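# Thread the ring gauge onto the ball screw's end

## Task

Turn the ring gauge onto the fine thread at the tip of the ball screw until it has gone on by two complete revolutions or more.

## Robot and tools

Robot: two arms, left_arm and right_arm, each with a two-finger parallel gripper and a wrist camera (cam_left_wrist and cam_right_wrist, both 616x616 fisheye). The names are labels only; they do not mean left or right in a picture. Both arms report in one scene frame: origin on the table surface midway between the arms, +z up, +x out across the table, left_arm on the +y side. left_arm's base is at (+0.020, +0.266, 0) m and right_arm's at (+0.035, -0.334, 0) m.

Gripper axes: the fingers extend along the gripper's +z and close along its y. The reported end_effector_position is the point between the pads, roughly 1 cm short of the fingertips. Reported positions can be a little off, more so when the arm reaches far.

The 14-number row. Every motion argument is a single flat list of 14 numbers, each in [-1, 1]: dx, dy, dz, rx, ry, rz, opening for left_arm, followed by the same seven for right_arm. Both arms must always be filled in, even if one should not move. dx..rz are offsets, not poses: they say where that gripper should go relative to its pose in the most recent result that displayed it (before any such result in the scene, and for later calls within the same reply, relative to where the arm is when the motion begins). They are expressed in the gripper's own axes. Scale: 1.0 equals 0.6 m for dx, dy, dz, and 180 degrees for the rotation; rx, ry, rz form one rotation vector. Opening is absolute, not an offset: +1 is fully open (0.094 m), -1 closed.

execute_actions: argument actions, a list holding one item or none, plus optional pictures (true/false; images come by default). An empty list just reports state. An action item is {"rows": [...], "steps": n} with 1 to 15 rows and steps up to 15 (default 15), each step being 1/30 s. Each row is applied for one step, the final row repeating if rows run out; every row is counted from the same base pose, not from the previous row. A wait item is {"steps": n} with n up to 300, counted from the last result, so your thinking time uses some of it. A rejected call sends nothing.

move: target is one 14-number row as above; speed is the top path speed in m/s from 0.002 to 0.5 (default 0.25), rotation capped at twice that in rad/s. Both grippers follow straight paths that finish together, lasting between 0.5 and 10 s; anything longer is cut at 10 s. Openings are sent when the move starts. Paths ignore obstacles and the other arm, and grippers can trail, wander or overshoot speed, especially with the arm almost straight. Faster contact and targets set deeper past a surface press harder.

wait: seconds, 0 to 10; lets the simulation run with no new command.

zoom_image: camera (one of the two names) and region [x0, y0, x1, y1] in image pixels, origin top-left, at most 504x504; gives a sharper crop of that camera's newest image.

read_manual: optional section, only "licences"; returns licence text and does nothing to the robot.

finished_scene: scene, the number of the current scene.

Controller behaviour: each step, the commanded pose is limited to 70 mm and 16 degrees from the measured pose, then solved by damped inverse kinematics, favouring position over orientation. Large offsets may need several actions; after an action the arm only continues to its last limited pose. Arms tend to settle a centimetre or more too low, and zero offsets let them sag further. To keep an arm in place, send the correcting offset back to its desired pose in the first call of a reply and zeros in subsequent calls, aiming higher if it still droops. Zeros are not a pause: they pull the arm back to the reference pose.

Result lines: the state line gives each gripper's position (m) and quat_wxyz. grip_measured is the measured finger opening on the command scale (last Joint positions value is metres); readings can be about 1 mm off. To hold something, command roughly 0.03 below grip_measured; less than that grips gently. Pad force tops out around 50 to 62 N. "pose unreachable" means the clearance check altered or blocked that arm's command; HELD marks steps where your row was not fully sent. "Hand target" is the pose the controller is currently driving toward. The move: line reports the ending (done, off_target, moving, held, fault) and limits (paced = pose clipped; held = steps blocked, after which the arm may jump faster), plus each gripper's distance to target. FAULT lines mean an arm stopped. MOTOR HOT appears from 75 °C; at 90 °C the arm is halted for 10 s, and at 100 °C it goes limp and falls, reported as OVER-TEMPERATURE FAULT. Holding loads heats motors even while you think.

Joint ranges (rad): waist -2.618 to 3.054, shoulder 0 to 3.142, elbow 0 to 3.142, wrist pitch and yaw -1.571 to 1.571, wrist roll -2.094 to 2.094, so the gauge must be turned in several regrasp cycles. Occasional outside tugs may act on a held part.

Avoid: knocking anything off the table, arms striking or pushing each other, dropping or letting the gauge slip, fast impacts and forceful pressing, and overheating motors.

Each tool is called after "Request:" as name([rows], argument=value, ...), one row to a line, values as JSON.

## Session

Request:
execute_actions(actions=[])

Scene clock: 0.00 s of 5200.00 s.
left_arm: end_effector_position=(+0.5436, +0.0756, +0.2730) grip_measured=+1.000 end_effector_quat_wxyz=(+0.590, +0.664, +0.379, +0.259) | right_arm: end_effector_position=(+0.0793, -0.1306, +0.1391) grip_measured=+1.000 end_effector_quat_wxyz=(+0.007, +0.831, -0.556, +0.017)
Joint positions: left_arm=[-0.218  1.792  1.313  0.292  0.409  1.541  0.094] | right_arm=[ 1.363  1.35   1.155 -1.401  0.027 -0.59   0.094]
Joint velocities: left_arm=[ 0.007 -0.007  0.007 -0.081 -0.022 -0.051  0.   ] | right_arm=[ 0.017  0.012 -0.002 -0.022 -0.066  0.022  0.   ]
Motor temperatures (°C, as the motors report them): left_arm=[29 34 41 34 28 28] | right_arm=[28 37 36 47 30 29]
Hand target (left_arm): +0.543, +0.075, +0.271; +0.587, +0.667, +0.384, +0.253
Hand target (right_arm): +0.079, -0.129, +0.142; +0.001, +0.831, -0.556, +0.013

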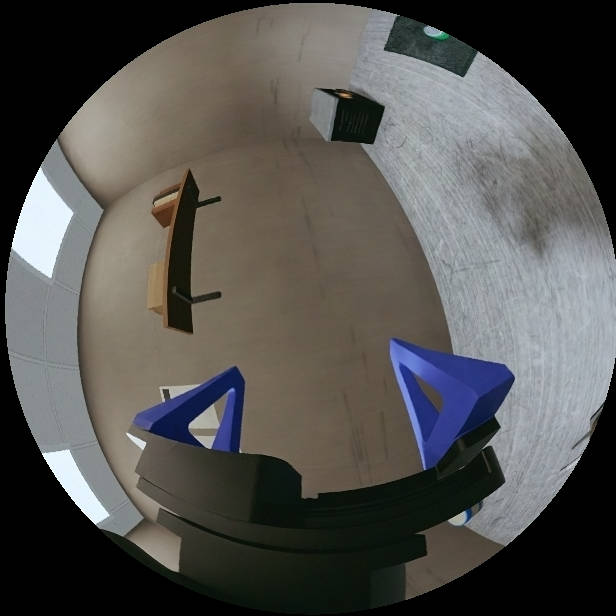

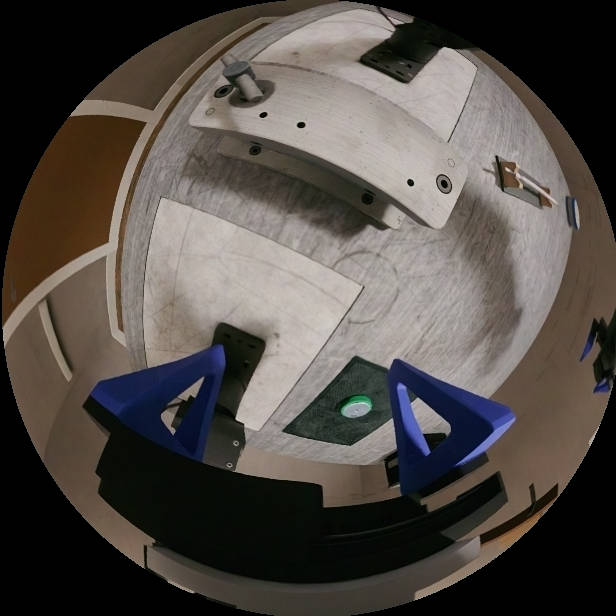

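Request:
execute_actions(actions=[])

Scene clock: 18.43 s of 5200.00 s.
left_arm: end_effector_position=(+0.5436, +0.0756, +0.2730) grip_measured=+1.000 end_effector_quat_wxyz=(+0.590, +0.664, +0.379, +0.259) | right_arm: end_effector_position=(+0.0793, -0.1306, +0.1391) grip_measured=+1.000 end_effector_quat_wxyz=(+0.007, +0.831, -0.556, +0.017)
Joint positions: left_arm=[-0.218  1.792  1.313  0.292  0.409  1.541  0.094] | right_arm=[ 1.363  1.35   1.155 -1.401  0.027 -0.59   0.094]
Joint velocities: left_arm=[-0.017  0.007  0.012  0.022 -0.037 -0.007  0.   ] | right_arm=[-0.002 -0.012 -0.012  0.007  0.022 -0.037  0.   ]
Motor temperatures (°C, as the motors report them): left_arm=[29 41 44 37 28 28] | right_arm=[28 38 38 46 30 28]
Hand target (left_arm): +0.543, +0.075, +0.271; +0.587, +0.667, +0.384, +0.253
Hand target (right_arm): +0.079, -0.129, +0.142; +0.001, +0.831, -0.556, +0.013
Steps of this call (steps 1 to 90: nothing new was sent; then 15.43 s passed at rest). Readings (end_effector_position):
1: left_arm (+0.5436, +0.0756, +0.2730) | right_arm (+0.0793, -0.1306, +0.1391)
2: left_arm (+0.5436, +0.0756, +0.2730) | right_arm (+0.0793, -0.1306, +0.1391)
4: left_arm (+0.5436, +0.0756, +0.2730) | right_arm (+0.0793, -0.1306, +0.1391)
8: left_arm (+0.5436, +0.0756, +0.2730) | right_arm (+0.0793, -0.1306, +0.1391)
90: the state above

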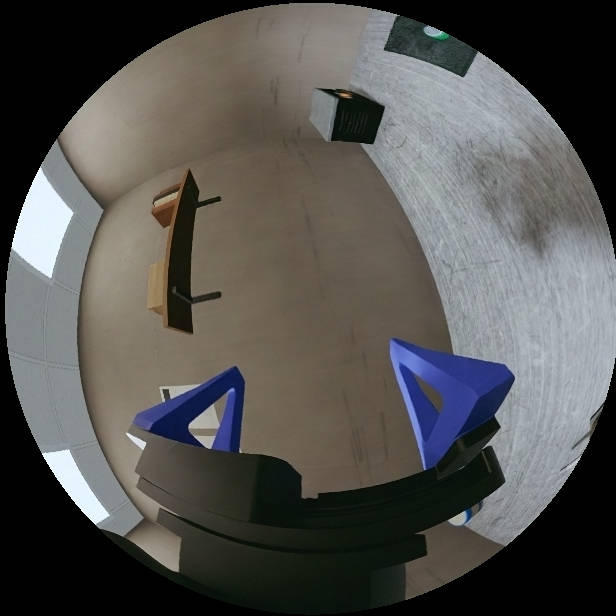

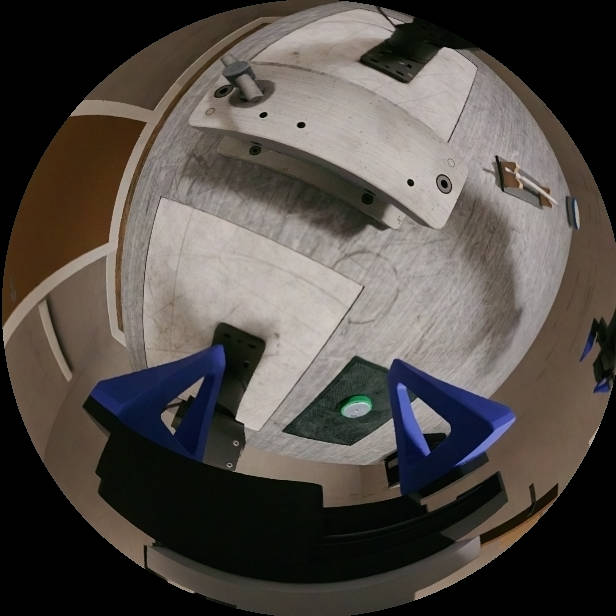

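Request:
move(target=[0.125,-0.156,-0.46,0.189,0.498,-0.564,1, 0.227,-0.161,0,0,0,0.29,1], speed=0.2)

Scene clock: 68.13 s of 5200.00 s.
left_arm: end_effector_position=(+0.3606, +0.2994, +0.2200) grip_measured=+1.000 end_effector_quat_wxyz=(+0.072, -0.049, +0.996, +0.011) | right_arm: end_effector_position=(+0.2117, -0.2253, +0.1400) grip_measured=+1.000 end_effector_quat_wxyz=(-0.012, -0.508, +0.861, -0.017)
Joint positions: left_arm=[ 0.091  1.762  1.878 -1.542 -0.016 -0.009  0.094] | right_arm=[ 0.563  1.35   1.158 -1.405  0.033 -0.494  0.094]
Joint velocities: left_arm=[-0.002 -0.007 -0.032 -0.066 -0.037 -0.081  0.   ] | right_arm=[ 0.007  0.007 -0.017 -0.022 -0.022 -0.022  0.   ]
Motor temperatures (°C, as the motors report them): left_arm=[29 44 45 39 28 28] | right_arm=[28 38 39 42 30 28]
Hand target (left_arm): +0.352, +0.299, +0.221; +0.066, -0.058, +0.996, +0.006
Hand target (right_arm): +0.220, -0.223, +0.144; +0.000, -0.502, +0.865, -0.018
Off the commanded pose (left_arm): 0.011 m, 8 deg.
Off the commanded pose (right_arm): 0.012 m, 2 deg.
joint sent to its limit (left arm) — the command would take joint 4 (wrist pitch) past its lower limit, so that joint was sent only as far as its limit.
After step 90, 40.20 s passed at rest.
move: off_target (left_arm, right_arm)

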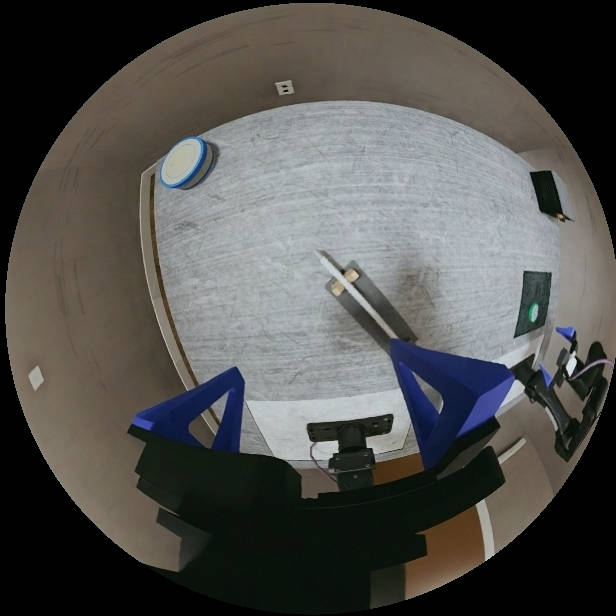

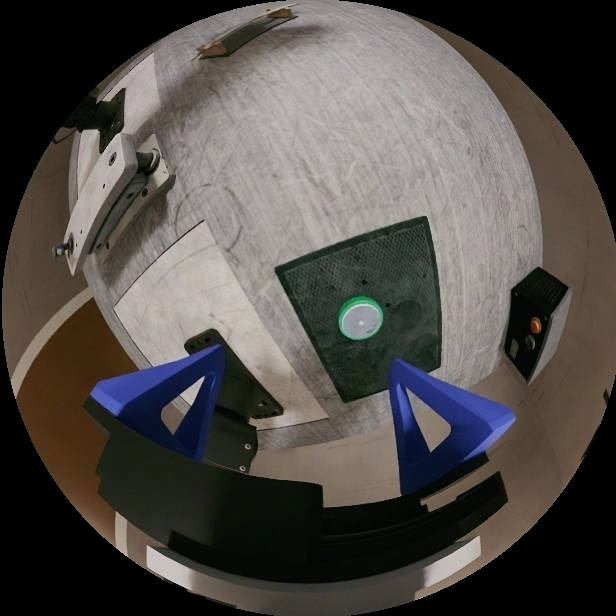

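Request:
zoom_image(camera="cam_left_wrist", region=[290, 230, 430, 370])

Request:
zoom_image(camera="cam_right_wrist", region=[170, 0, 330, 80])

Region (290, 230, 430, 370) of cam_left_wrist's 616x616 image, scaled by 3.600, with more detail than that image has.

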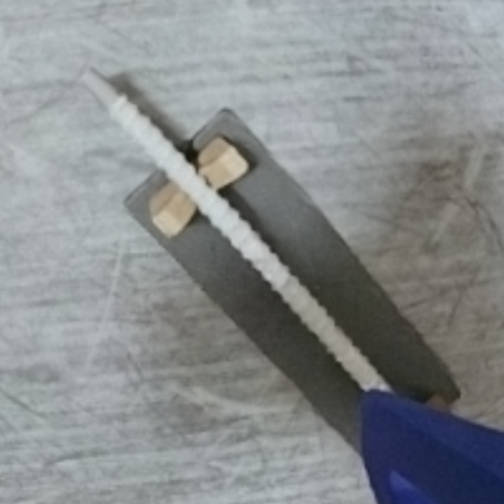

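Region (170, 0, 330, 80) of cam_right_wrist's 616x616 image, scaled by 3.150, with more detail than that image has.

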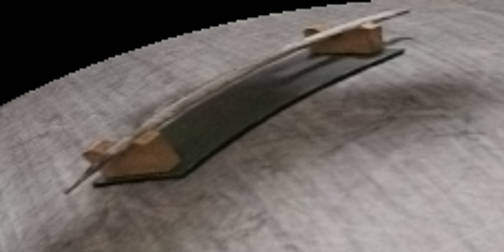

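Request:
move(target=[0.088,-0.19,0.136,0.0565,0.017,0.746,1, 0.046,-0.088,0.067,0,0,0,1], speed=0.2)

Scene clock: 127.43 s of 5200.00 s.
left_arm: end_effector_position=(+0.3318, +0.1840, +0.1402) grip_measured=+1.000 end_effector_quat_wxyz=(+0.014, +0.898, +0.440, +0.008) | right_arm: end_effector_position=(+0.2433, -0.2751, +0.1060) grip_measured=+1.000 end_effector_quat_wxyz=(-0.008, -0.509, +0.861, -0.017)
Joint positions: left_arm=[-0.25   1.734  1.531 -1.337  0.011  1.976  0.094] | right_arm=[ 0.288  1.37   1.039 -1.246  0.036 -0.771  0.094]
Joint velocities: left_arm=[ 0.002  0.002 -0.002 -0.007 -0.037  0.066  0.   ] | right_arm=[-0.012  0.017 -0.007 -0.007  0.139 -0.007  0.   ]
Motor temperatures (°C, as the motors report them): left_arm=[29 45 42 35 28 28] | right_arm=[28 37 41 38 30 28]
Hand target (left_arm): +0.329, +0.183, +0.129; +0.002, +0.902, +0.431, -0.003
Hand target (right_arm): +0.243, -0.277, +0.102; -0.013, -0.508, +0.861, -0.017
Off the commanded pose (left_arm): 0.010 m, 2 deg.
Off the commanded pose (right_arm): 0.005 m, 1 deg.
After step 90, 49.93 s passed at rest.
move: done

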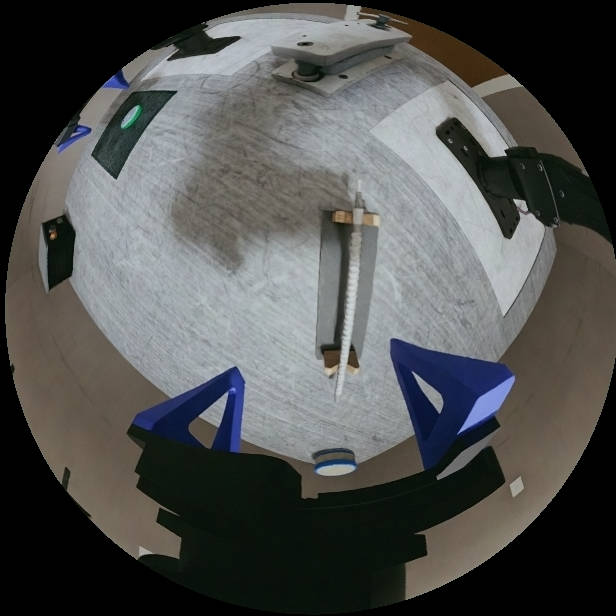

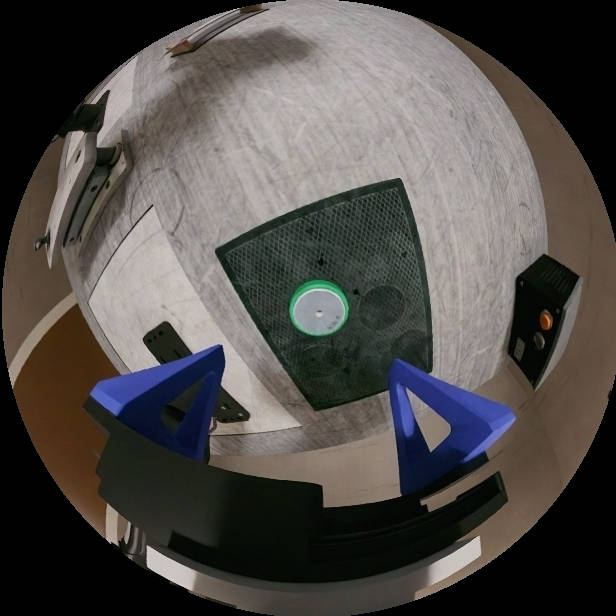

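Request:
move(target=[0.015,-0.065,0.067,0,0,-0.919,1, 0,-0.022,0.083,0,0,0,1], speed=0.3)

Scene clock: 252.87 s of 5200.00 s.
left_arm: end_effector_position=(+0.3091, +0.2131, +0.0985) grip_measured=+1.000 end_effector_quat_wxyz=(+0.005, -0.313, +0.950, -0.008) | right_arm: end_effector_position=(+0.2557, -0.2812, +0.0609) grip_measured=+1.000 end_effector_quat_wxyz=(-0.003, -0.510, +0.860, -0.018)
Joint positions: left_arm=[-0.173  1.648  1.269 -1.176  0.011 -0.815  0.094] | right_arm=[ 0.247  1.434  0.909 -1.041  0.036 -0.815  0.094]
Joint velocities: left_arm=[-0.002  0.017 -0.007 -0.022  0.051 -0.022  0.   ] | right_arm=[ 0.012 -0.012  0.002 -0.007 -0.037 -0.007  0.   ]
Motor temperatures (°C, as the motors report them): left_arm=[29 42 41 33 28 28] | right_arm=[28 37 39 33 30 28]
Hand target (left_arm): +0.308, +0.215, +0.100; +0.011, -0.323, +0.946, -0.012
Hand target (right_arm): +0.254, -0.284, +0.057; -0.007, -0.509, +0.861, -0.017
Off the commanded pose (left_arm): 0.002 m, 1 deg.
Off the commanded pose (right_arm): 0.005 m, 1 deg.
After step 90, 117.00 s passed at rest.
move: done

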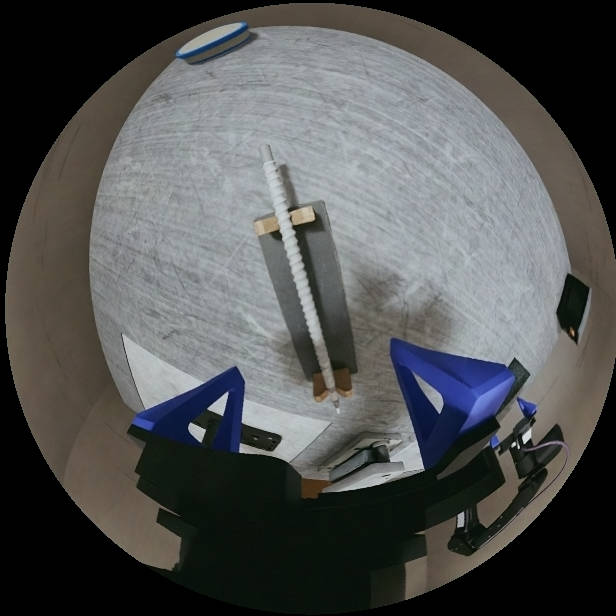

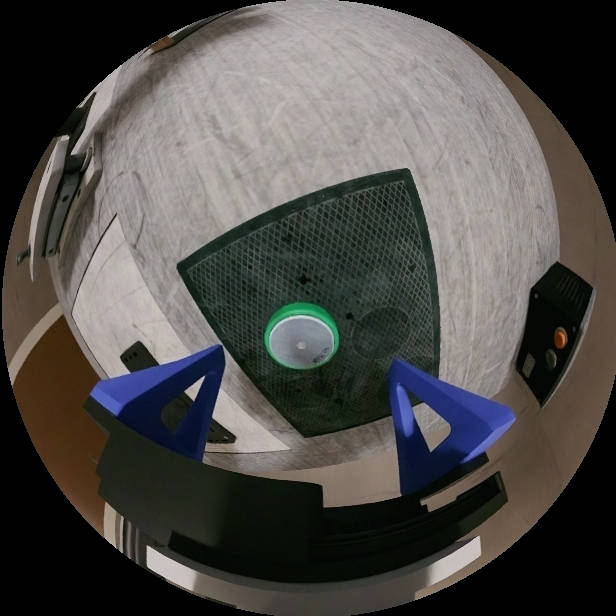

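Request:
move(target=[0,0,0.072,0,0,0,1, 0.006,0.002,0.055,0,0,0,1], speed=0.08)

Scene clock: 262.90 s of 5200.00 s.
left_arm: end_effector_position=(+0.3112, +0.2127, +0.0619) grip_measured=+1.000 end_effector_quat_wxyz=(+0.010, -0.314, +0.949, -0.011) | right_arm: end_effector_position=(+0.2537, -0.2827, +0.0314) grip_measured=+1.000 end_effector_quat_wxyz=(+0.000, -0.511, +0.859, -0.019)
Joint positions: left_arm=[-0.173  1.674  1.148 -1.017  0.011 -0.817  0.094] | right_arm=[ 0.243  1.463  0.809 -0.907  0.036 -0.822  0.094]
Joint velocities: left_arm=[-0.002 -0.012  0.017 -0.037 -0.007  0.007  0.   ] | right_arm=[-0.017 -0.012  0.007  0.051  0.022  0.037  0.   ]
Motor temperatures (°C, as the motors report them): left_arm=[29 43 41 32 28 28] | right_arm=[28 37 38 33 30 28]
Hand target (left_arm): +0.309, +0.213, +0.055; +0.004, -0.313, +0.950, -0.008
Hand target (right_arm): +0.253, -0.285, +0.028; -0.003, -0.510, +0.860, -0.018
Off the commanded pose (left_arm): 0.007 m, 1 deg.
Off the commanded pose (right_arm): 0.004 m, 0 deg.
After step 90, 5.97 s passed at rest.
move: done

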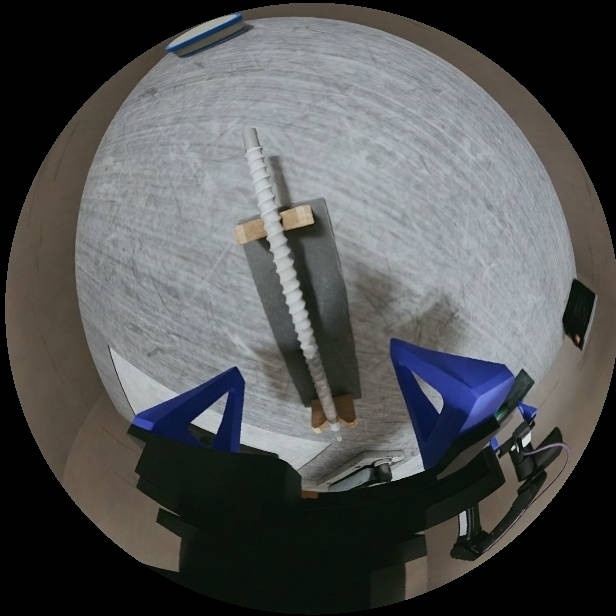

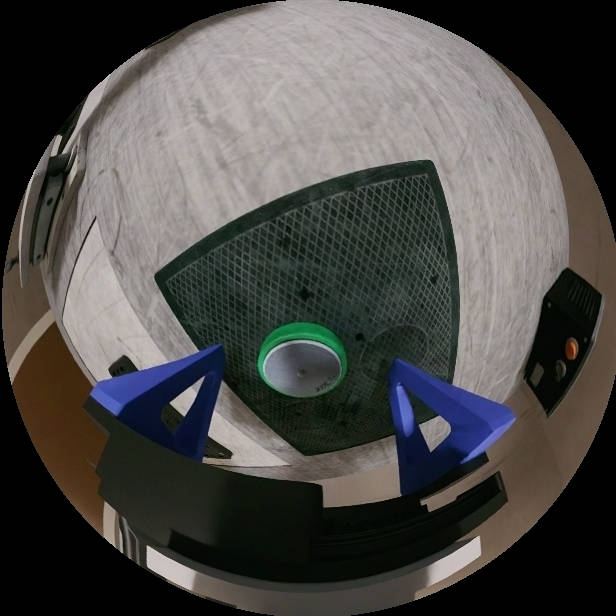

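Request:
move(target=[0,0,0.05,0,0,0,1, 0.01,0.002,0.025,0,0,0,1], speed=0.05)

Scene clock: 286.63 s of 5200.00 s.
left_arm: end_effector_position=(+0.3149, +0.2121, +0.0395) grip_measured=+1.000 end_effector_quat_wxyz=(+0.017, -0.314, +0.949, -0.015) | right_arm: end_effector_position=(+0.2516, -0.2855, +0.0207) grip_measured=+1.000 end_effector_quat_wxyz=(+0.004, -0.512, +0.859, -0.020)
Joint positions: left_arm=[-0.173  1.701  1.084 -0.909  0.011 -0.817  0.094] | right_arm=[ 0.233  1.463  0.762 -0.85   0.036 -0.834  0.094]
Joint velocities: left_arm=[-0.007 -0.007 -0.012 -0.007  0.037 -0.037  0.   ] | right_arm=[-0.022 -0.007 -0.007 -0.037 -0.022 -0.066  0.   ]
Motor temperatures (°C, as the motors report them): left_arm=[29 41 41 32 28 28] | right_arm=[28 37 38 32 30 28]
Hand target (left_arm): +0.312, +0.213, +0.032; +0.010, -0.314, +0.949, -0.012
Hand target (right_arm): +0.250, -0.288, +0.017; -0.000, -0.511, +0.859, -0.019
Off the commanded pose (left_arm): 0.008 m, 1 deg.
Off the commanded pose (right_arm): 0.005 m, 1 deg.
After step 90, 19.67 s passed at rest.
move: done

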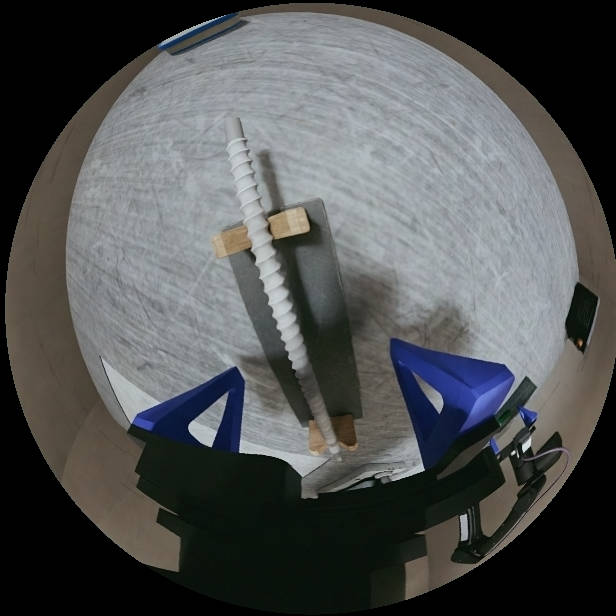

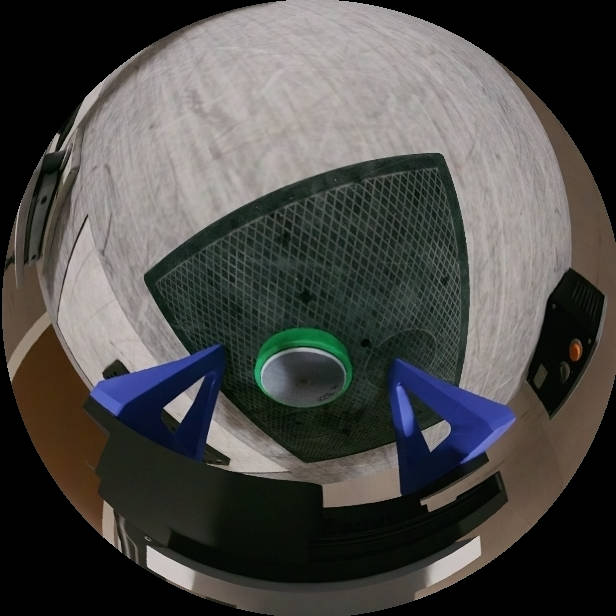

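Request:
execute_actions([
  {"rows": [[0.004,0.012,0.012,0,0,0,0.2, 0.008,0,0.006,0,0,0,0.5],[0.004,0.012,0.012,0,0,0,-0.2, 0.008,0,0.006,0,0,0,0.3],[0.004,0.012,0.012,0,0,0,-0.5, 0.008,0,0.006,0,0,0,0.2]], "steps": 15},
])

Scene clock: 291.33 s of 5200.00 s.
left_arm: end_effector_position=(+0.3094, +0.2131, +0.0323) grip_measured=-0.498 end_effector_quat_wxyz=(+0.013, -0.314, +0.949, -0.013) | right_arm: end_effector_position=(+0.2499, -0.2878, +0.0183) grip_measured=+0.203 end_effector_quat_wxyz=(+0.002, -0.513, +0.858, -0.020)
Joint positions: left_arm=[-0.173  1.7    1.053 -0.889  0.011 -0.816  0.024] | right_arm=[ 0.224  1.463  0.751 -0.843  0.036 -0.845  0.057]
Joint velocities: left_arm=[ 0.012 -0.017 -0.007  0.051 -0.022  0.007  0.001] | right_arm=[ 0.007  0.007 -0.012 -0.022 -0.022 -0.037 -0.001]
Motor temperatures (°C, as the motors report them): left_arm=[29 41 41 32 28 28] | right_arm=[28 37 38 32 30 28]
Hand target (left_arm): +0.309, +0.216, +0.032; +0.017, -0.314, +0.949, -0.015
Hand target (right_arm): +0.249, -0.290, +0.017; +0.004, -0.512, +0.859, -0.020
Off the commanded pose (left_arm): 0.003 m, 1 deg.
Off the commanded pose (right_arm): 0.002 m, 0 deg.
Steps of this call (steps 1 to 90: nothing new was sent; then 1.20 s passed at rest; steps 91 to 105: all 15 steps of this action). Readings (end_effector_position):
91: left_arm (+0.3151, +0.2120, +0.0387) | right_arm (+0.2518, -0.2856, +0.0204)
92: left_arm (+0.3146, +0.2121, +0.0374) | right_arm (+0.2517, -0.2862, +0.0200)
94: left_arm (+0.3111, +0.2128, +0.0343) | right_arm (+0.2505, -0.2874, +0.0189)
98: left_arm (+0.3083, +0.2133, +0.0323) | right_arm (+0.2497, -0.2879, +0.0183)
105: the state above

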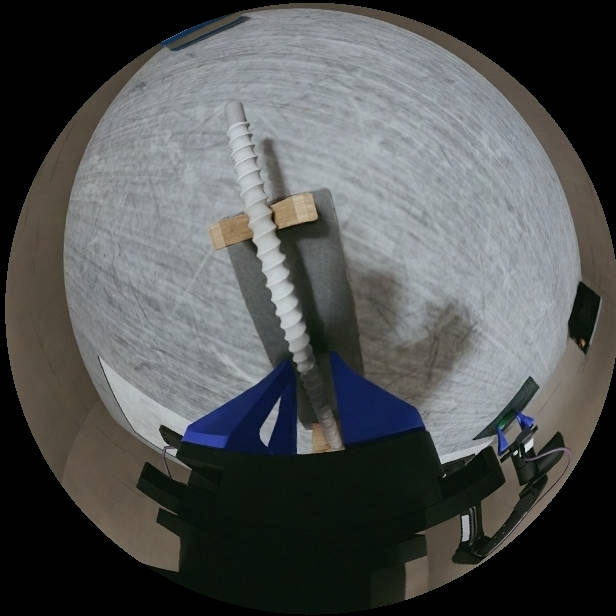

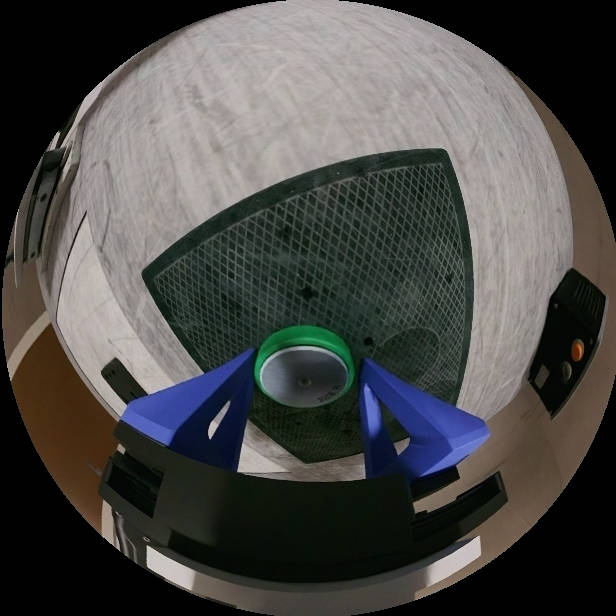

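Request:
zoom_image(camera="cam_left_wrist", region=[250, 310, 390, 460])

Request:
zoom_image(camera="cam_right_wrist", region=[230, 310, 390, 460])

Region (250, 310, 390, 460) of cam_left_wrist's 616x616 image, scaled by 3.360, with more detail than that image has; it fills the left 470 columns of this view, and the rest is white.

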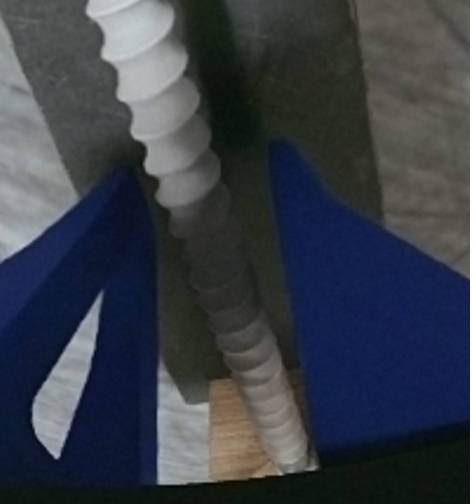

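Region (230, 310, 390, 460) of cam_right_wrist's 616x616 image, scaled by 3.150, with more detail than that image has; it fills the top 472 rows of this view, and the rest is white.

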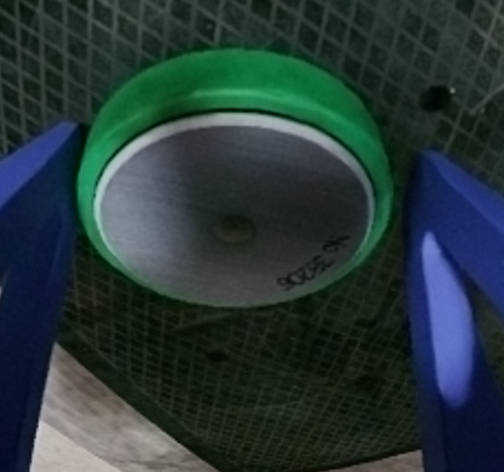

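Request:
execute_actions([
  {"rows": [[0,0.01,0,0,0,0,-0.55, 0,0.004,0,0,0,0,0.17],[0,0.01,0,0,0,0,-0.6, 0,0.004,0,0,0,0,0.15],[0,0.01,0,0,0,0,-0.65, 0,0.004,0,0,0,0,0.13],[0,0.01,0,0,0,0,-0.7, 0,0.004,0,0,0,0,0.12],[0,0.01,0,0,0,0,-0.73, 0,0.004,0,0,0,0,0.11],[0,0.01,0,0,0,0,-0.75, 0,0.004,0,0,0,0,0.10],[0,0.01,0,0,0,0,-0.77, 0,0.004,0,0,0,0,0.09],[0,0.01,0,0,0,0,-0.78, 0,0.004,0,0,0,0,0.08],[0,0.01,0,0,0,0,-0.79, 0,0.004,0,0,0,0,0.07],[0,0.01,0,0,0,0,-0.80, 0,0.004,0,0,0,0,0.06],[0,0.01,0,0,0,0,-0.81, 0,0.004,0,0,0,0,0.05],[0,0.01,0,0,0,0,-0.82, 0,0.004,0,0,0,0,0.05],[0,0.01,0,0,0,0,-0.83, 0,0.004,0,0,0,0,0.05]], "steps": 15},
])

Scene clock: 312.23 s of 5200.00 s.
left_arm: end_effector_position=(+0.3111, +0.2130, +0.0324) grip_measured=-0.815 end_effector_quat_wxyz=(+0.014, -0.315, +0.949, -0.018) | right_arm: end_effector_position=(+0.2489, -0.2876, +0.0183) grip_measured=+0.079 end_effector_quat_wxyz=(+0.001, -0.513, +0.858, -0.018)
Joint positions: left_arm=[-0.167  1.7    1.053 -0.882  0.019 -0.813  0.009] | right_arm=[ 0.224  1.463  0.751 -0.847  0.033 -0.843  0.051]
Joint velocities: left_arm=[-0.037 -0.017 -0.007 -0.037 -0.051 -0.051 -0.   ] | right_arm=[-0.012 -0.002 -0.002  0.007 -0.037  0.022  0.   ]
Motor temperatures (°C, as the motors report them): left_arm=[29 43 41 32 28 28] | right_arm=[28 37 38 32 30 28]
Hand target (left_arm): +0.306, +0.218, +0.032; +0.013, -0.314, +0.949, -0.013
Hand target (right_arm): +0.248, -0.287, +0.018; +0.002, -0.513, +0.858, -0.019
Off the commanded pose (left_arm): 0.007 m, 1 deg.
Off the commanded pose (right_arm): 0.001 m, 0 deg.
Steps of this call (steps 1 to 90: nothing new was sent; then 17.40 s passed at rest; steps 91 to 105: all 15 steps of this action). Readings (end_effector_position):
91: left_arm (+0.3098, +0.2132, +0.0323) | right_arm (+0.2499, -0.2878, +0.0183)
92: left_arm (+0.3098, +0.2136, +0.0323) | right_arm (+0.2496, -0.2876, +0.0183)
94: left_arm (+0.3100, +0.2144, +0.0323) | right_arm (+0.2491, -0.2876, +0.0183)
98: left_arm (+0.3108, +0.2133, +0.0324) | right_arm (+0.2489, -0.2876, +0.0183)
105: the state above

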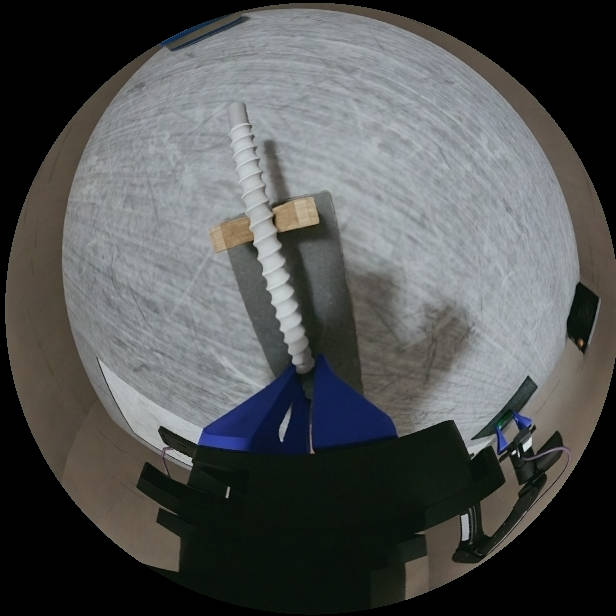

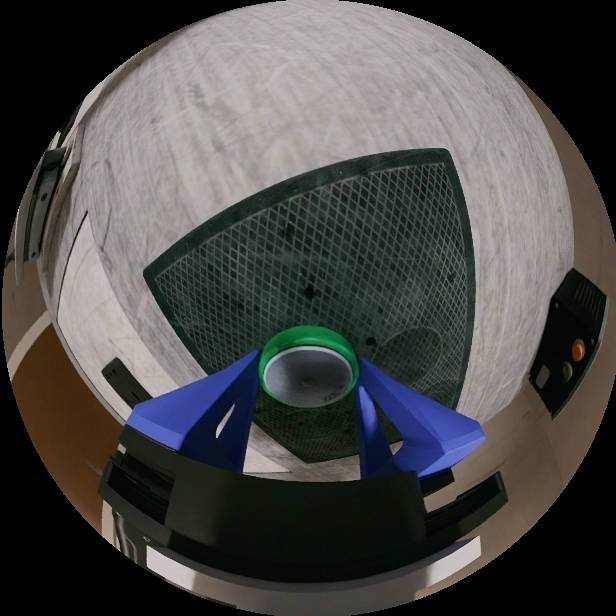

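Request:
move(target=[0,0,-0.28,0,0,0,-0.855, 0,0,-0.2,0,0,0,0.05], speed=0.12)

Scene clock: 316.43 s of 5200.00 s.
left_arm: end_effector_position=(+0.3060, +0.2138, +0.1962) grip_measured=-0.826 end_effector_quat_wxyz=(+0.014, -0.315, +0.949, -0.018) | right_arm: end_effector_position=(+0.2449, -0.2867, +0.1258) grip_measured=+0.079 end_effector_quat_wxyz=(-0.018, -0.512, +0.859, -0.012)
Joint positions: left_arm=[-0.167  1.631  1.641 -1.538  0.019 -0.813  0.008] | right_arm=[ 0.233  1.381  1.125 -1.342  0.033 -0.832  0.051]
Joint velocities: left_arm=[ 0.017  0.007  0.002 -0.066 -0.022 -0.022 -0.   ] | right_arm=[ 0.002 -0.017  0.007 -0.007  0.022 -0.066  0.   ]
Motor temperatures (°C, as the motors report them): left_arm=[29 43 41 32 28 28] | right_arm=[28 37 39 32 30 28]
Hand target (left_arm): +0.306, +0.215, +0.200; +0.014, -0.315, +0.949, -0.018
Hand target (right_arm): +0.247, -0.284, +0.138; +0.001, -0.513, +0.858, -0.018
Off the commanded pose (left_arm): 0.005 m, 0 deg.
Off the commanded pose (right_arm): 0.013 m, 2 deg.
move: off_target (right_arm)

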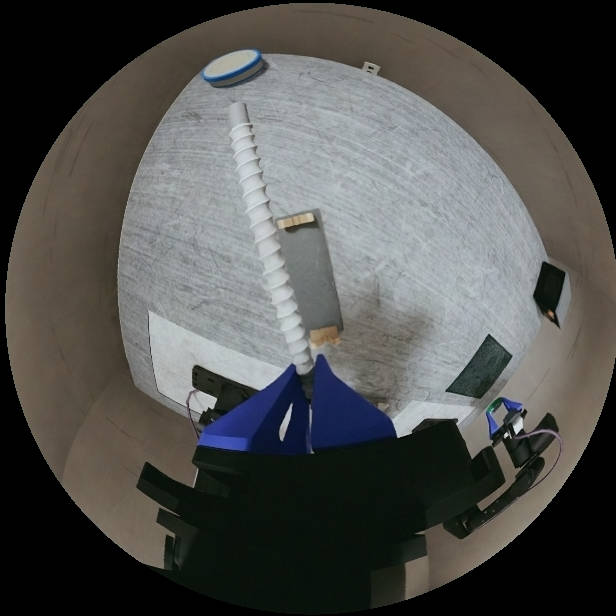

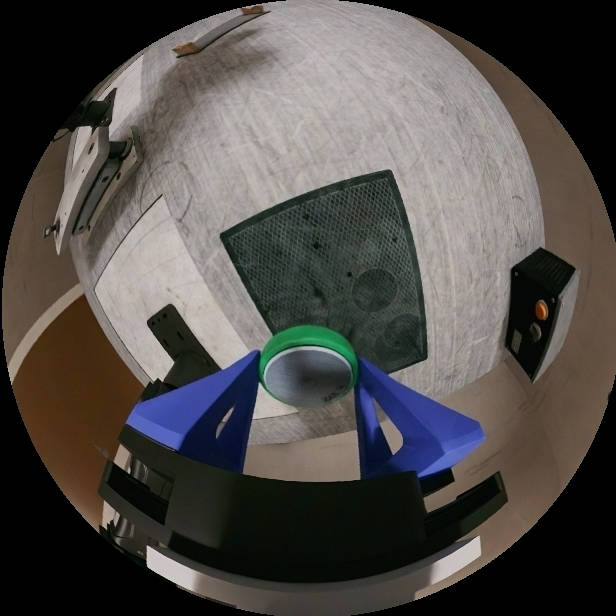

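Request:
move(target=[0.216,-0.309,0.027,0.195,0.3,-0.19,-0.855, -0.144,0.144,-0.307,-0.006,-0.18,0.08,0.05], speed=0.12)

Scene clock: 352.50 s of 5200.00 s.
left_arm: end_effector_position=(+0.3167, -0.0087, +0.1777) grip_measured=-0.826 end_effector_quat_wxyz=(-0.319, -0.515, +0.677, -0.417) | right_arm: end_effector_position=(+0.2156, -0.1640, +0.2891) grip_measured=+0.079 end_effector_quat_wxyz=(+0.187, -0.384, +0.896, +0.122)
Joint positions: left_arm=[-0.369  1.627  1.116 -0.435  0.985 -2.017  0.008] | right_arm=[ 0.636  1.252  1.62  -1.51  -0.145 -0.134  0.051]
Joint velocities: left_arm=[ 0.027 -0.012 -0.017  0.081  0.066 -0.022  0.001] | right_arm=[ 0.002 -0.002 -0.002  0.007  0.022  0.037  0.001]
Motor temperatures (°C, as the motors report them): left_arm=[29 42 43 31 28 28] | right_arm=[28 38 42 31 30 28]
Hand target (left_arm): +0.309, -0.012, +0.186; -0.327, -0.504, +0.677, -0.425
Hand target (right_arm): +0.216, -0.161, +0.306; +0.221, -0.384, +0.886, +0.132
Off the commanded pose (left_arm): 0.010 m, 2 deg.
Off the commanded pose (right_arm): 0.017 m, 4 deg.
After step 90, 27.10 s passed at rest.
move: off_target (right_arm)

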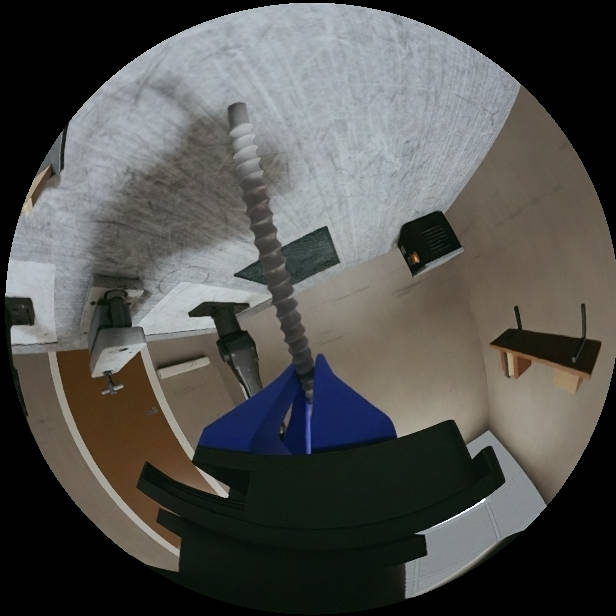

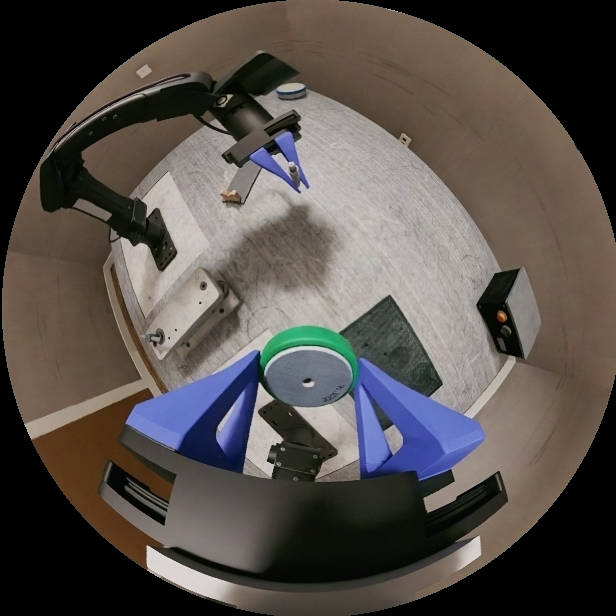

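Request:
move(target=[-0.036,0.011,0.018,-0.064,0,0,-0.855, 0,0,0,0,0,0,0.05], speed=0.05)

Scene clock: 370.07 s of 5200.00 s.
left_arm: end_effector_position=(+0.3135, -0.0076, +0.1453) grip_measured=-0.826 end_effector_quat_wxyz=(-0.360, -0.488, +0.718, -0.342) | right_arm: end_effector_position=(+0.2141, -0.1653, +0.2882) grip_measured=+0.079 end_effector_quat_wxyz=(+0.183, -0.384, +0.897, +0.120)
Joint positions: left_arm=[-0.36   1.836  1.317 -0.803  1.019 -1.698  0.008] | right_arm=[ 0.636  1.252  1.62  -1.519 -0.144 -0.133  0.051]
Joint velocities: left_arm=[ 0.017 -0.017 -0.007 -0.022  0.037 -0.007 -0.001] | right_arm=[-0.012  0.022 -0.007  0.051 -0.066  0.022 -0.   ]
Motor temperatures (°C, as the motors report them): left_arm=[29 44 42 33 28 28] | right_arm=[28 37 42 33 30 28]
Hand target (left_arm): +0.317, -0.008, +0.152; -0.368, -0.483, +0.714, -0.348
Hand target (right_arm): +0.216, -0.164, +0.289; +0.187, -0.384, +0.896, +0.122
Off the commanded pose (left_arm): 0.008 m, 2 deg.
Off the commanded pose (right_arm): 0.002 m, 1 deg.
After step 90, 12.13 s passed at rest.
move: done

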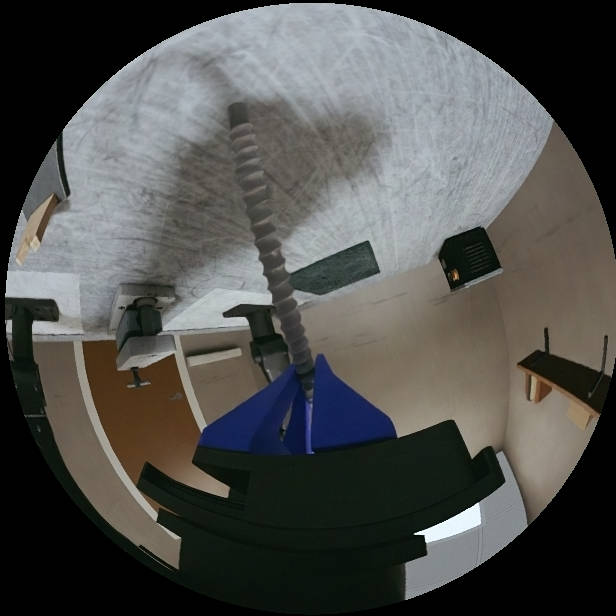

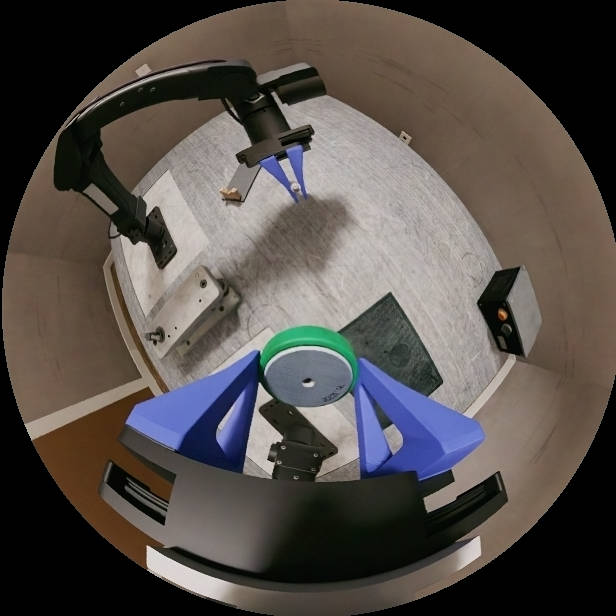

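Request:
execute_actions([
  {"rows": [[-0.004,0,0,0,0,0,-0.855, 0,0,0,0,0,0,0.05],[-0.006,0,0,0,0,0,-0.855, 0,0,0,0,0,0,0.05],[-0.008,0,0,0,0,0,-0.855, 0,0,0,0,0,0,0.05],[-0.01,0,0,0,0,0,-0.855, 0,0,0,0,0,0,0.05],[-0.012,0,0,0,0,0,-0.855, 0,0,0,0,0,0,0.05],[-0.014,0,0,0,0,0,-0.855, 0,0,0,0,0,0,0.05],[-0.016,0,0,0,0,0,-0.855, 0,0,0,0,0,0,0.05]], "steps": 15},
])

Scene clock: 381.27 s of 5200.00 s.
left_arm: end_effector_position=(+0.3156, -0.0046, +0.1437) grip_measured=-0.826 end_effector_quat_wxyz=(-0.353, -0.488, +0.721, -0.342) | right_arm: end_effector_position=(+0.2128, -0.1665, +0.2874) grip_measured=+0.079 end_effector_quat_wxyz=(+0.180, -0.384, +0.898, +0.119)
Joint positions: left_arm=[-0.353  1.836  1.317 -0.806  1.009 -1.684  0.008] | right_arm=[ 0.636  1.252  1.62  -1.527 -0.143 -0.133  0.051]
Joint velocities: left_arm=[-0.007 -0.012 -0.007 -0.007  0.022 -0.007 -0.   ] | right_arm=[-0.002 -0.002  0.007  0.037 -0.022  0.007  0.001]
Motor temperatures (°C, as the motors report them): left_arm=[29 44 43 32 28 28] | right_arm=[28 37 41 33 30 28]
Hand target (left_arm): +0.316, -0.003, +0.137; -0.359, -0.488, +0.718, -0.342
Hand target (right_arm): +0.214, -0.165, +0.288; +0.183, -0.384, +0.897, +0.120
Off the commanded pose (left_arm): 0.007 m, 1 deg.
Off the commanded pose (right_arm): 0.002 m, 0 deg.
Steps of this call (steps 1 to 90: nothing new was sent; then 7.70 s passed at rest; steps 91 to 105: all 15 steps of this action). Readings (end_effector_position):
91: left_arm (+0.3131, -0.0074, +0.1451) | right_arm (+0.2141, -0.1654, +0.2881)
92: left_arm (+0.3133, -0.0072, +0.1448) | right_arm (+0.2138, -0.1656, +0.2880)
94: left_arm (+0.3135, -0.0069, +0.1443) | right_arm (+0.2135, -0.1660, +0.2877)
98: left_arm (+0.3143, -0.0061, +0.1440) | right_arm (+0.2130, -0.1664, +0.2875)
105: the state above

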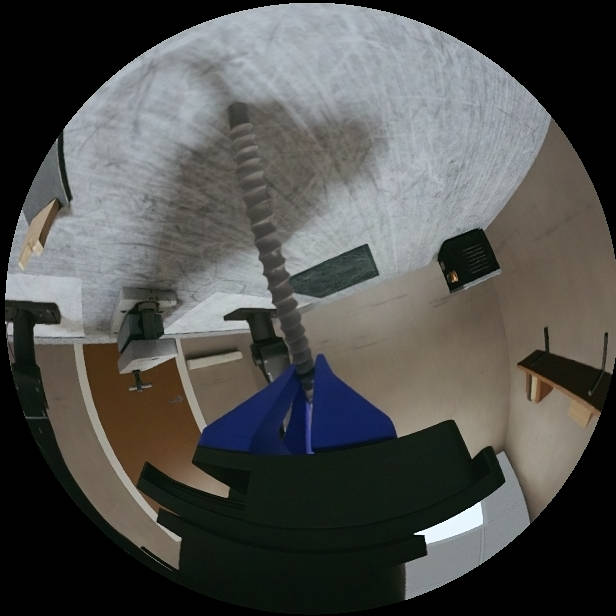

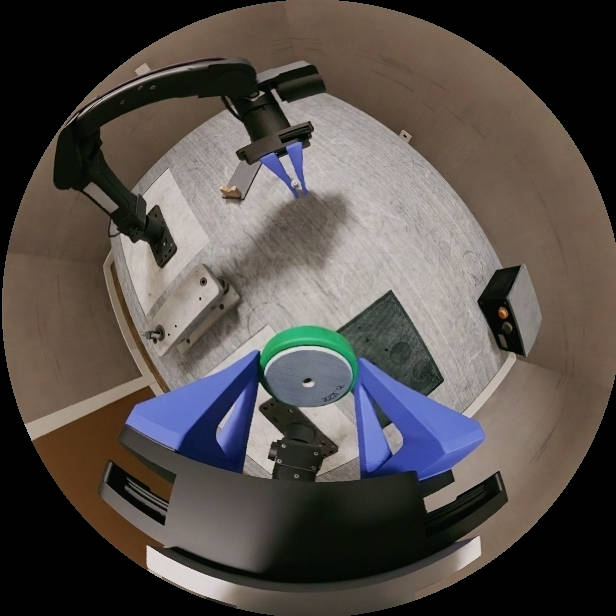

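Request:
execute_actions([
  {"rows": [[-0.012,0.002,0.007,0,0,0,-0.855, 0,0,-0.003,0,-0.003,0,0.05],[-0.015,0.002,0.009,0,0,0,-0.855, 0,0,-0.003,0,-0.003,0,0.05],[-0.018,0.003,0.011,0,0,0,-0.855, 0,0,-0.003,0,-0.003,0,0.05],[-0.021,0.003,0.012,0,0,0,-0.855, 0,0,-0.003,0,-0.003,0,0.05]], "steps": 15},
], pictures=false)

Scene clock: 386.47 s of 5200.00 s.
left_arm: end_effector_position=(+0.3175, -0.0039, +0.1341) grip_measured=-0.826 end_effector_quat_wxyz=(-0.345, -0.489, +0.724, -0.342) | right_arm: end_effector_position=(+0.2118, -0.1673, +0.2868) grip_measured=+0.079 end_effector_quat_wxyz=(+0.177, -0.384, +0.899, +0.118)
Joint positions: left_arm=[-0.353  1.843  1.294 -0.767  0.995 -1.683  0.008] | right_arm=[ 0.636  1.252  1.62  -1.532 -0.142 -0.133  0.051]
Joint velocities: left_arm=[-0.002 -0.017  0.012  0.095 -0.007 -0.066  0.   ] | right_arm=[-0.002 -0.007 -0.012 -0.051  0.037 -0.022 -0.001]
Motor temperatures (°C, as the motors report them): left_arm=[29 44 43 32 29 28] | right_arm=[28 37 40 33 30 28]
Hand target (left_arm): +0.316, -0.004, +0.129; -0.353, -0.489, +0.721, -0.342
Hand target (right_arm): +0.212, -0.167, +0.289; +0.184, -0.383, +0.897, +0.121
Off the commanded pose (left_arm): 0.005 m, 1 deg.
Off the commanded pose (right_arm): 0.002 m, 1 deg.
Steps of this call (steps 1 to 90: nothing new was sent; then 1.70 s passed at rest; steps 91 to 105: all 15 steps of this action). Readings (end_effector_position):
91: left_arm (+0.3160, -0.0046, +0.1435) | right_arm (+0.2127, -0.1666, +0.2873)
92: left_arm (+0.3166, -0.0046, +0.1430) | right_arm (+0.2126, -0.1667, +0.2872)
94: left_arm (+0.3171, -0.0045, +0.1410) | right_arm (+0.2123, -0.1670, +0.2870)
98: left_arm (+0.3159, -0.0036, +0.1362) | right_arm (+0.2120, -0.1672, +0.2869)
105: the state above

Request:
execute_actions([
  {"rows": [[-0.012,0.002,0.004,0,-0.006,0,-0.855, 0,0,-0.003,0,-0.006,0,0.05],[-0.014,0.002,0.005,0,-0.006,0,-0.855, 0,0,-0.003,0,-0.006,0,0.05],[-0.016,0.003,0.006,0,-0.006,0,-0.855, 0,0,-0.003,0,-0.006,0,0.05]], "steps": 15},
])

Scene clock: 389.73 s of 5200.00 s.
left_arm: end_effector_position=(+0.3216, -0.0022, +0.1303) grip_measured=-0.826 end_effector_quat_wxyz=(-0.330, -0.492, +0.730, -0.341) | right_arm: end_effector_position=(+0.2118, -0.1673, +0.2868) grip_measured=+0.079 end_effector_quat_wxyz=(+0.177, -0.384, +0.899, +0.118)
Joint positions: left_arm=[-0.353  1.843  1.294 -0.755  0.965 -1.683  0.008] | right_arm=[ 0.636  1.252  1.62  -1.532 -0.142 -0.133  0.051]
Joint velocities: left_arm=[-0.007 -0.022  0.012 -0.081 -0.037  0.022  0.   ] | right_arm=[-0.002 -0.007  0.012  0.066 -0.007 -0.022 -0.   ]
Motor temperatures (°C, as the motors report them): left_arm=[29 44 42 32 29 28] | right_arm=[28 37 40 33 30 28]
Hand target (left_arm): +0.318, -0.002, +0.124; -0.338, -0.492, +0.728, -0.338
Hand target (right_arm): +0.211, -0.168, +0.289; +0.186, -0.383, +0.897, +0.122
Off the commanded pose (left_arm): 0.007 m, 1 deg.
Off the commanded pose (right_arm): 0.002 m, 1 deg.
Steps of this call (steps 1 to 83: nothing new was sent; steps 84 to 98: all 15 steps of this action). Readings (end_effector_position):
84: left_arm (+0.3182, -0.0038, +0.1337) | right_arm (+0.2118, -0.1673, +0.2868)
85: left_arm (+0.3187, -0.0034, +0.1329) | right_arm (+0.2118, -0.1673, +0.2868)
87: left_arm (+0.3197, -0.0028, +0.1317) | right_arm (+0.2118, -0.1673, +0.2868)
91: left_arm (+0.3209, -0.0024, +0.1308) | right_arm (+0.2118, -0.1673, +0.2868)
98: the state above

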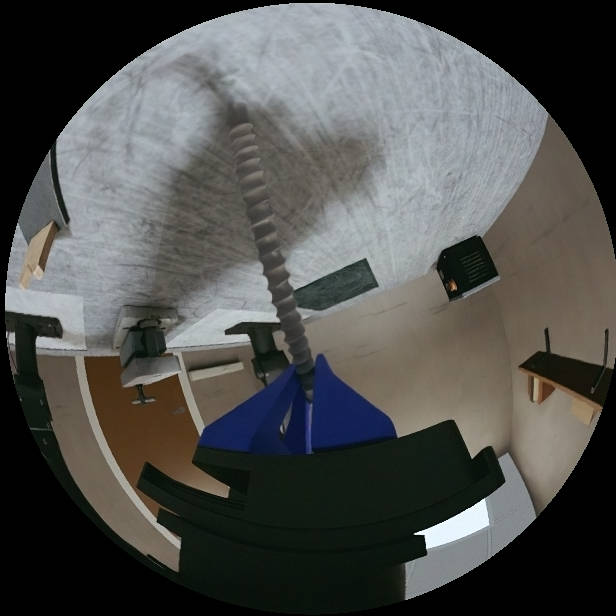

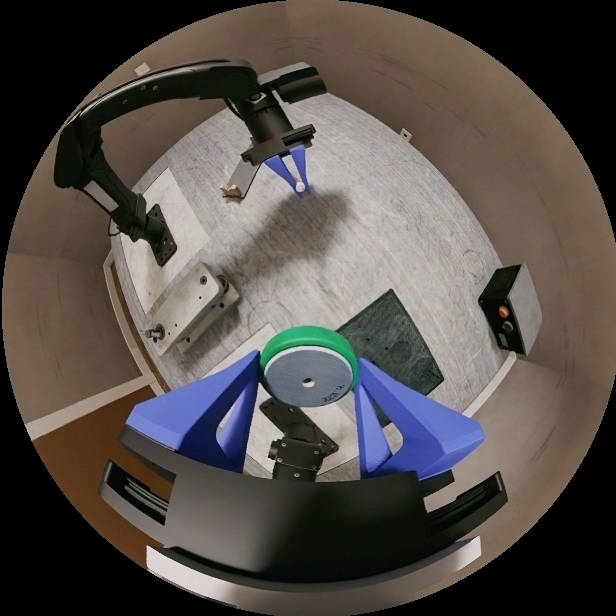

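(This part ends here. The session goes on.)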